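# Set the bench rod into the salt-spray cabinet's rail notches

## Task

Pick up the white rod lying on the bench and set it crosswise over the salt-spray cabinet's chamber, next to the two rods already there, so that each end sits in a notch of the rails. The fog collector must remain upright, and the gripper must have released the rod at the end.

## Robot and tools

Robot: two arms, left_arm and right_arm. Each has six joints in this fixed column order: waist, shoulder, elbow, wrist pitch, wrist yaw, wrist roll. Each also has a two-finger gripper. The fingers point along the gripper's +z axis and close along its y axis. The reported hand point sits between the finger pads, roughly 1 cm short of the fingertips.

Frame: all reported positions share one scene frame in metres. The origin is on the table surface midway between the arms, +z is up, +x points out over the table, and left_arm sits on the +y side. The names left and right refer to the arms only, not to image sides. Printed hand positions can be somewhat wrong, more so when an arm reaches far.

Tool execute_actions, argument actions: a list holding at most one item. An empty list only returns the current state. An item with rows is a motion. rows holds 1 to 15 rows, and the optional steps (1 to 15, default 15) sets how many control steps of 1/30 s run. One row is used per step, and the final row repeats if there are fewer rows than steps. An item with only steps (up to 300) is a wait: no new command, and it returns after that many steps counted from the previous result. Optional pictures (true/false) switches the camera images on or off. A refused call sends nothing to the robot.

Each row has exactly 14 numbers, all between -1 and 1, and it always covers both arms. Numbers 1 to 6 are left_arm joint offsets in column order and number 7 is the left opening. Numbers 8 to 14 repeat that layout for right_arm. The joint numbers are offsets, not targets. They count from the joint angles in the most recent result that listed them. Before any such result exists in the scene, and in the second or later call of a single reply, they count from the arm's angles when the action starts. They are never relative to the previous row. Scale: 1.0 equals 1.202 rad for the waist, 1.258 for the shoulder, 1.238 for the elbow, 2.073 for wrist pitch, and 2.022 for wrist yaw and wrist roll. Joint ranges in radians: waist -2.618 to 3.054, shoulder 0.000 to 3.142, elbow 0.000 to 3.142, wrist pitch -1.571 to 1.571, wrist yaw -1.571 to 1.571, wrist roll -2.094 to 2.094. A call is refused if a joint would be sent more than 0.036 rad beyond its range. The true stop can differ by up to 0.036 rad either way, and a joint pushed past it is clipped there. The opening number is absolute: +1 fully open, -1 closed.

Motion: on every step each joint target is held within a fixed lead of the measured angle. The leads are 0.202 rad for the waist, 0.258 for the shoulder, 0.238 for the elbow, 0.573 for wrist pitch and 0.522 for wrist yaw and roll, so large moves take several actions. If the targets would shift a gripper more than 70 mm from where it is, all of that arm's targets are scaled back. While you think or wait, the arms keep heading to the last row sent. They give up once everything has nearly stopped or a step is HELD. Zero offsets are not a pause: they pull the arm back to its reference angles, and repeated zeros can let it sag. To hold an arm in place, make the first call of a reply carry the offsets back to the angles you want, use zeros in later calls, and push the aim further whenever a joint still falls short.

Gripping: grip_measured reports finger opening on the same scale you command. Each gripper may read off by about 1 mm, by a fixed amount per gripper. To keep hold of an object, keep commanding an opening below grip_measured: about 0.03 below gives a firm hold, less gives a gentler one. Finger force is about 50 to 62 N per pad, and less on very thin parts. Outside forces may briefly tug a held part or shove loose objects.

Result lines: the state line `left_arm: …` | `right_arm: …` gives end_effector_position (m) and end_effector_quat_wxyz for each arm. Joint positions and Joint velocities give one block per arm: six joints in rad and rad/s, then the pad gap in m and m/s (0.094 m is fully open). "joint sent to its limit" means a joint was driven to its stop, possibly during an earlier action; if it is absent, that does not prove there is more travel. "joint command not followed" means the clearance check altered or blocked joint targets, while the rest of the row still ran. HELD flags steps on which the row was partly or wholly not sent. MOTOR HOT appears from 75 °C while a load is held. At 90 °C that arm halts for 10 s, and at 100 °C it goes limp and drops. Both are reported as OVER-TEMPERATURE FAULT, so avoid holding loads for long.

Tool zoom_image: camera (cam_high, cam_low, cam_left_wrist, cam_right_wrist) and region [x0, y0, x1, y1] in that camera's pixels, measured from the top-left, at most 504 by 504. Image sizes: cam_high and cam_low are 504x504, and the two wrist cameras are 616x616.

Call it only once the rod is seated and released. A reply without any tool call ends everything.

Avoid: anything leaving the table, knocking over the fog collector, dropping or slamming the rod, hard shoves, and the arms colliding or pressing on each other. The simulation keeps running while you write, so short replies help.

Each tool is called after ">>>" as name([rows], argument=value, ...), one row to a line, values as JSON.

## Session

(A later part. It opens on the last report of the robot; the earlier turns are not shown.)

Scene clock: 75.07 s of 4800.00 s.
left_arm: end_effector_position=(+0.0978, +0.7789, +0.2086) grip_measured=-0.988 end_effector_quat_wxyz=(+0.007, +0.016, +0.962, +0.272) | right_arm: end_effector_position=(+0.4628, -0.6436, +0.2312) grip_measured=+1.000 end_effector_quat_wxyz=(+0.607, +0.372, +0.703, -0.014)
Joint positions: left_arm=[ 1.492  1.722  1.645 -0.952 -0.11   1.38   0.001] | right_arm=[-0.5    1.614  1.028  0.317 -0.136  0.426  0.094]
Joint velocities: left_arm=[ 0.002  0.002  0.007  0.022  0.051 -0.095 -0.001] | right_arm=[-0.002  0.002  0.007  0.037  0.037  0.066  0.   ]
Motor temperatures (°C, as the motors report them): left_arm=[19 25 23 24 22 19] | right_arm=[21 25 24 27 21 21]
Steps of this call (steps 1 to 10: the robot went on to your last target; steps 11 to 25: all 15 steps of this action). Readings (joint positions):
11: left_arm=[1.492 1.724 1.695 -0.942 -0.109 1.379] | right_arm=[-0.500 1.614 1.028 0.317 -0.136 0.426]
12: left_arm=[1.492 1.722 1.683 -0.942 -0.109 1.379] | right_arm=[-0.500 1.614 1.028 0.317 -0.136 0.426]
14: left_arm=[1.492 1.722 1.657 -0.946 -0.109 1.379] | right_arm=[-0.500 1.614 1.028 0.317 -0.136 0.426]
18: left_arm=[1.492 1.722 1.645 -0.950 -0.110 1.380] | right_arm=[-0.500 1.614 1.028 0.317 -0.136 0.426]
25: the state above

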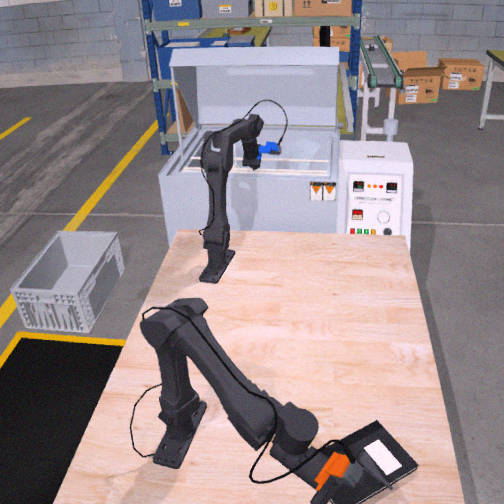

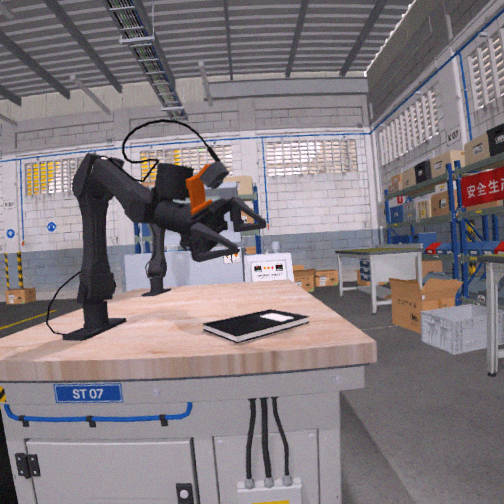

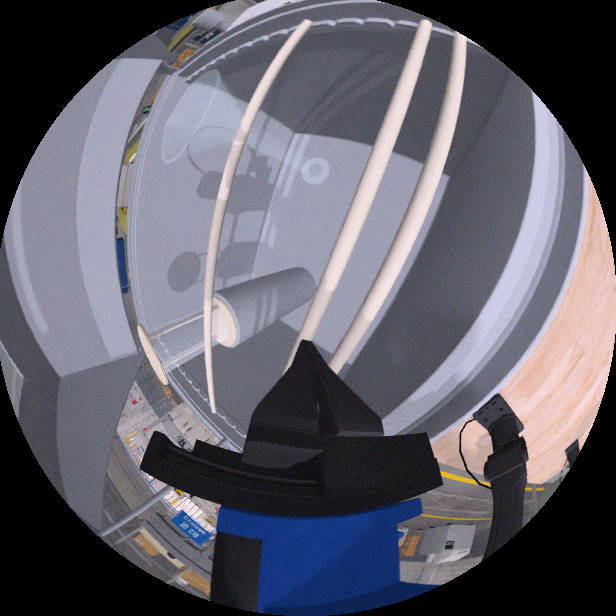

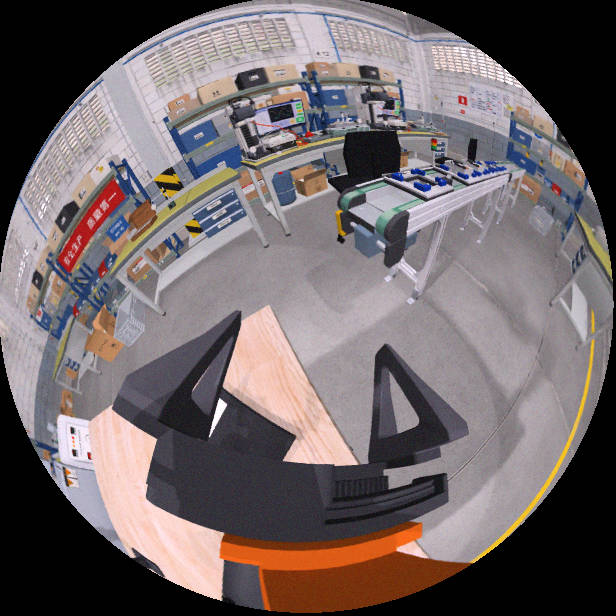

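It rolled back. Lift and inspect both ends.

>>> execute_actions([
  {"rows":[[0,-0.1,0.12,-0.05,0,0,-1,0,0,0,0,0,0,1],[0,-0.1,0.12,-0.05,0,0,-1,0,0,0,0,0,0,1],[0,-0.1,0.12,-0.05,0,0,-1,0,0,0,0,0,0,1],[0,-0.1,0.12,-0.05,0,0,-1,0,0,0,0,0,0,1],[0,-0.1,0.12,-0.05,0,0,-1,0,0,0,0,0,0,1],[0,-0.1,0.12,-0.05,0,0,-1,0,0,0,0,0,0,1],[-0.2,-0.1,0.17,-0.09,0.09,-0.09,-1,0,0,0,0,0,0,1]],"steps":15},
])

>>> zoom_image(camera="cam_left_wrist", region=[210,130,410,330])

>>> execute_actions([
  {"rows":[[0.5,-0.03,0.08,-0.08,-0.09,-0.34,1,0,0,0,0,0,0,1]],"steps":15},
], pictures=false)

>>> execute_actions([
  {"steps":12},
])

>>> zoom_image(camera="cam_left_wrist", region=[170,170,350,350])

Scene clock: 76.83 s of 4800.00 s.
left_arm: end_effector_position=(+0.2176, +0.7092, +0.3146) grip_measured=-0.988 end_effector_quat_wxyz=(+0.164, +0.094, +0.930, +0.316) | right_arm: end_effector_position=(+0.4628, -0.6436, +0.2312) grip_measured=+1.000 end_effector_quat_wxyz=(+0.607, +0.372, +0.703, -0.014)
Joint positions: left_arm=[ 1.232  1.595  1.841 -1.089  0.044  1.241  0.001] | right_arm=[-0.5    1.614  1.028  0.317 -0.136  0.426  0.094]
Joint velocities: left_arm=[ 0.027 -0.002 -0.002 -0.256  0.051 -0.183 -0.001] | right_arm=[-0.007  0.002 -0.017  0.037  0.066 -0.022  0.   ]
Motor temperatures (°C, as the motors report them): left_arm=[19 25 23 24 22 19] | right_arm=[21 25 24 27 21 21]
Steps of this call (steps 1 to 15: the robot went on to your last target; steps 16 to 38: nothing new was sent; steps 39 to 53: all 15 steps of this action). Readings (joint positions):
39: left_arm=[1.492 1.719 1.657 -0.967 -0.110 1.380] | right_arm=[-0.500 1.614 1.028 0.317 -0.136 0.426]
40: left_arm=[1.492 1.713 1.674 -0.986 -0.110 1.380] | right_arm=[-0.500 1.614 1.028 0.317 -0.136 0.426]
42: left_arm=[1.492 1.682 1.715 -1.008 -0.110 1.380] | right_arm=[-0.500 1.614 1.028 0.317 -0.136 0.426]
46: left_arm=[1.448 1.609 1.795 -1.033 -0.092 1.339] | right_arm=[-0.500 1.614 1.028 0.317 -0.136 0.426]
53: the state above

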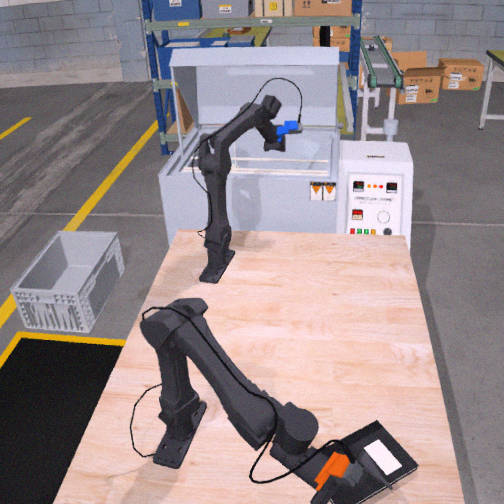

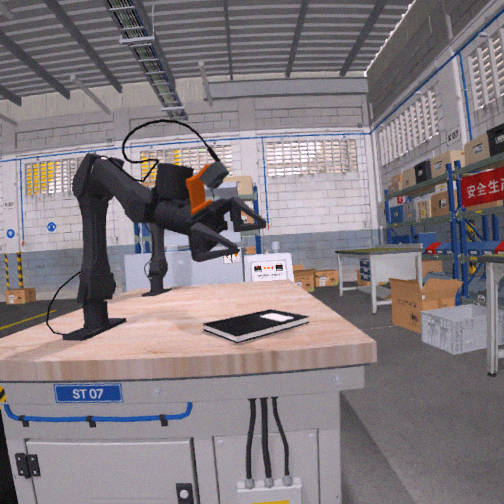

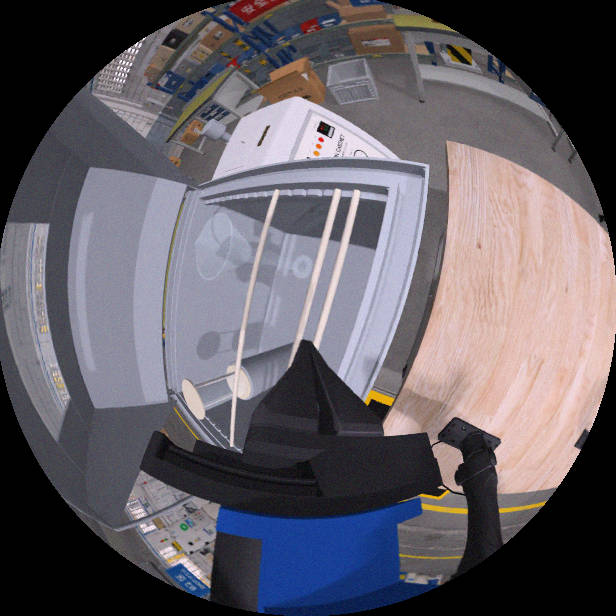

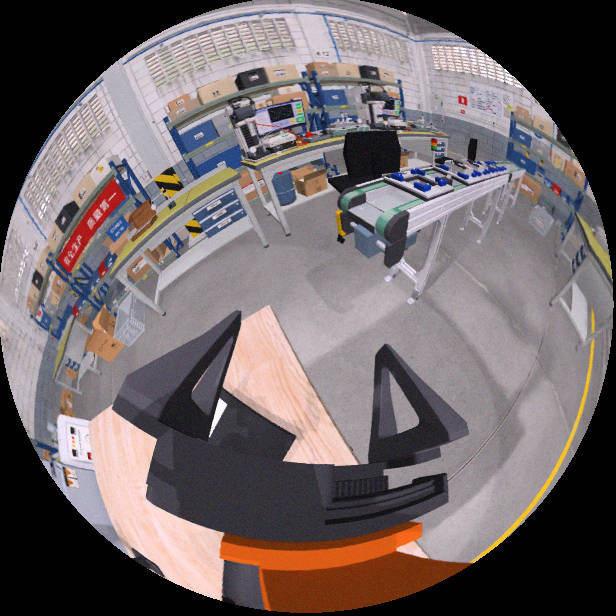

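Region (210, 130, 410, 330) of cam_left_wrist's 616x616 image, scaled by 2.520, with more detail than that image has.

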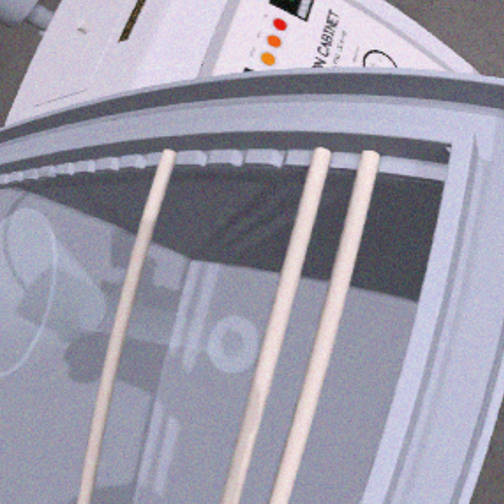

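Scene clock: 77.33 s of 4800.00 s.
left_arm: end_effector_position=(-0.0593, +0.7366, +0.3224) grip_measured=+1.000 end_effector_quat_wxyz=(+0.075, -0.502, +0.799, +0.324) | right_arm: end_effector_position=(+0.4628, -0.6436, +0.2312) grip_measured=+1.000 end_effector_quat_wxyz=(+0.607, +0.372, +0.703, -0.014)
Joint positions: left_arm=[ 1.852  1.587  1.906 -1.225 -0.142  0.605  0.094] | right_arm=[-0.5    1.614  1.028  0.317 -0.136  0.426  0.094]
Joint velocities: left_arm=[-0.12  -0.095 -0.012 -0.154  0.022 -0.315  0.   ] | right_arm=[-0.002 -0.017 -0.017 -0.007 -0.037  0.051  0.   ]
Motor temperatures (°C, as the motors report them): left_arm=[19 25 23 24 22 19] | right_arm=[21 25 24 27 21 21]
Steps of this call (steps 1 to 15: all 15 steps of this action). Readings (joint positions):
1: left_arm=[1.249 1.595 1.849 -1.109 0.037 1.183] | right_arm=[-0.500 1.614 1.028 0.317 -0.136 0.426]
2: left_arm=[1.281 1.595 1.858 -1.129 0.021 1.113] | right_arm=[-0.500 1.614 1.028 0.317 -0.136 0.426]
4: left_arm=[1.381 1.595 1.881 -1.157 -0.017 0.970] | right_arm=[-0.500 1.614 1.028 0.317 -0.136 0.426]
8: left_arm=[1.621 1.595 1.903 -1.183 -0.074 0.764] | right_arm=[-0.500 1.614 1.028 0.317 -0.136 0.426]
15: the state above

Scene clock: 77.73 s of 4800.00 s.
left_arm: end_effector_position=(-0.0549, +0.7323, +0.3241) grip_measured=+1.000 end_effector_quat_wxyz=(+0.082, -0.512, +0.793, +0.321) | right_arm: end_effector_position=(+0.4628, -0.6436, +0.2312) grip_measured=+1.000 end_effector_quat_wxyz=(+0.607, +0.372, +0.703, -0.014)
Joint positions: left_arm=[ 1.841  1.576  1.906 -1.24  -0.142  0.568  0.094] | right_arm=[-0.5    1.614  1.028  0.317 -0.136  0.426  0.094]
Joint velocities: left_arm=[ 0.002 -0.017 -0.002  0.007 -0.037 -0.081  0.   ] | right_arm=[-0.007 -0.007  0.002 -0.007 -0.081 -0.037  0.   ]
Motor temperatures (°C, as the motors report them): left_arm=[19 25 23 24 22 19] | right_arm=[21 25 24 27 21 21]
Steps of this call (steps 1 to 12: the robot went on to your last target). Readings (joint positions):
1: left_arm=[1.848 1.583 1.906 -1.229 -0.142 0.597] | right_arm=[-0.500 1.614 1.028 0.317 -0.136 0.426]
2: left_arm=[1.845 1.581 1.906 -1.231 -0.142 0.591] | right_arm=[-0.500 1.614 1.028 0.317 -0.136 0.426]
4: left_arm=[1.842 1.577 1.906 -1.235 -0.142 0.581] | right_arm=[-0.500 1.614 1.028 0.317 -0.136 0.426]
8: left_arm=[1.841 1.576 1.906 -1.239 -0.142 0.572] | right_arm=[-0.500 1.614 1.028 0.317 -0.136 0.426]
12: the state above

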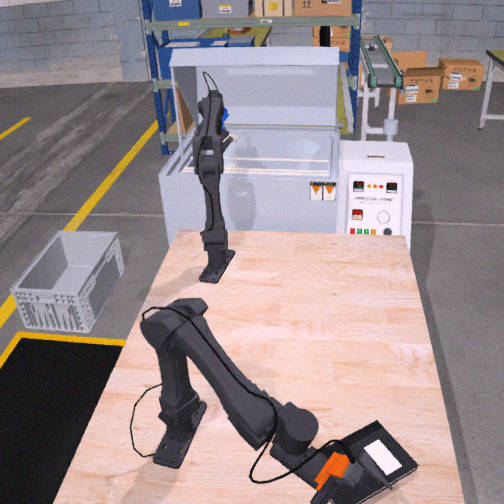

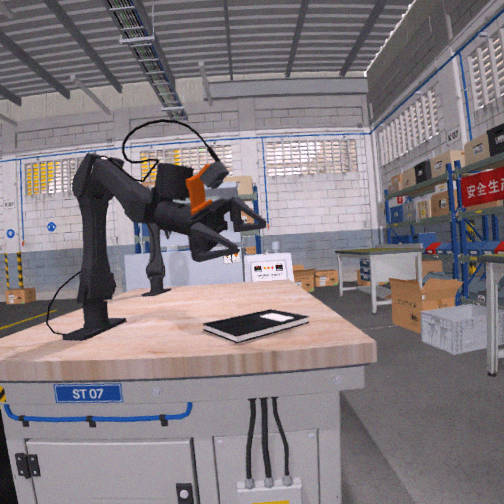

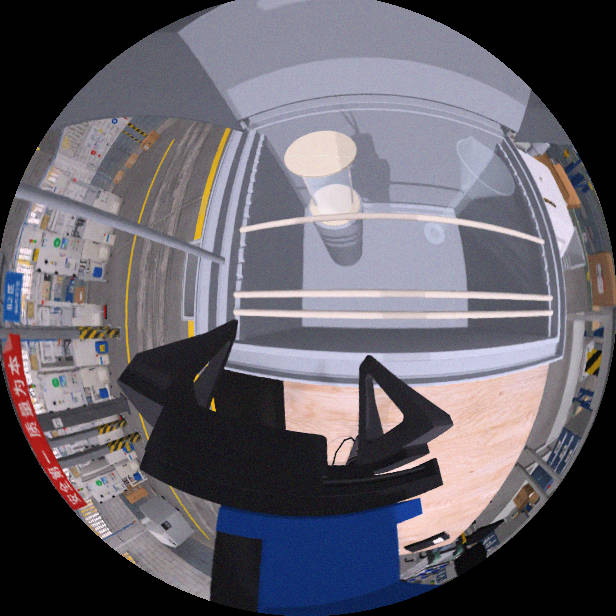

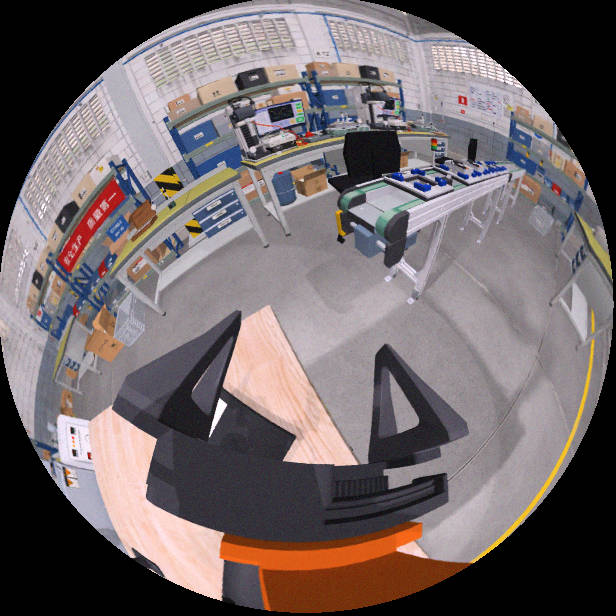

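Region (170, 170, 350, 350) of cam_left_wrist's 616x616 image, scaled by 2.800, with more detail than that image has.

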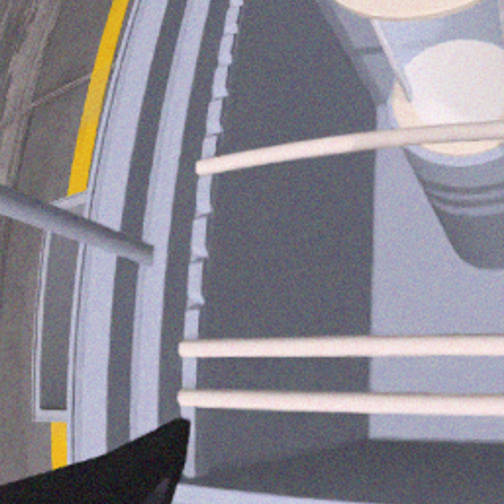

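Both seated.

>>> finished_scene(scene=1)

The scene is finished: the task was done.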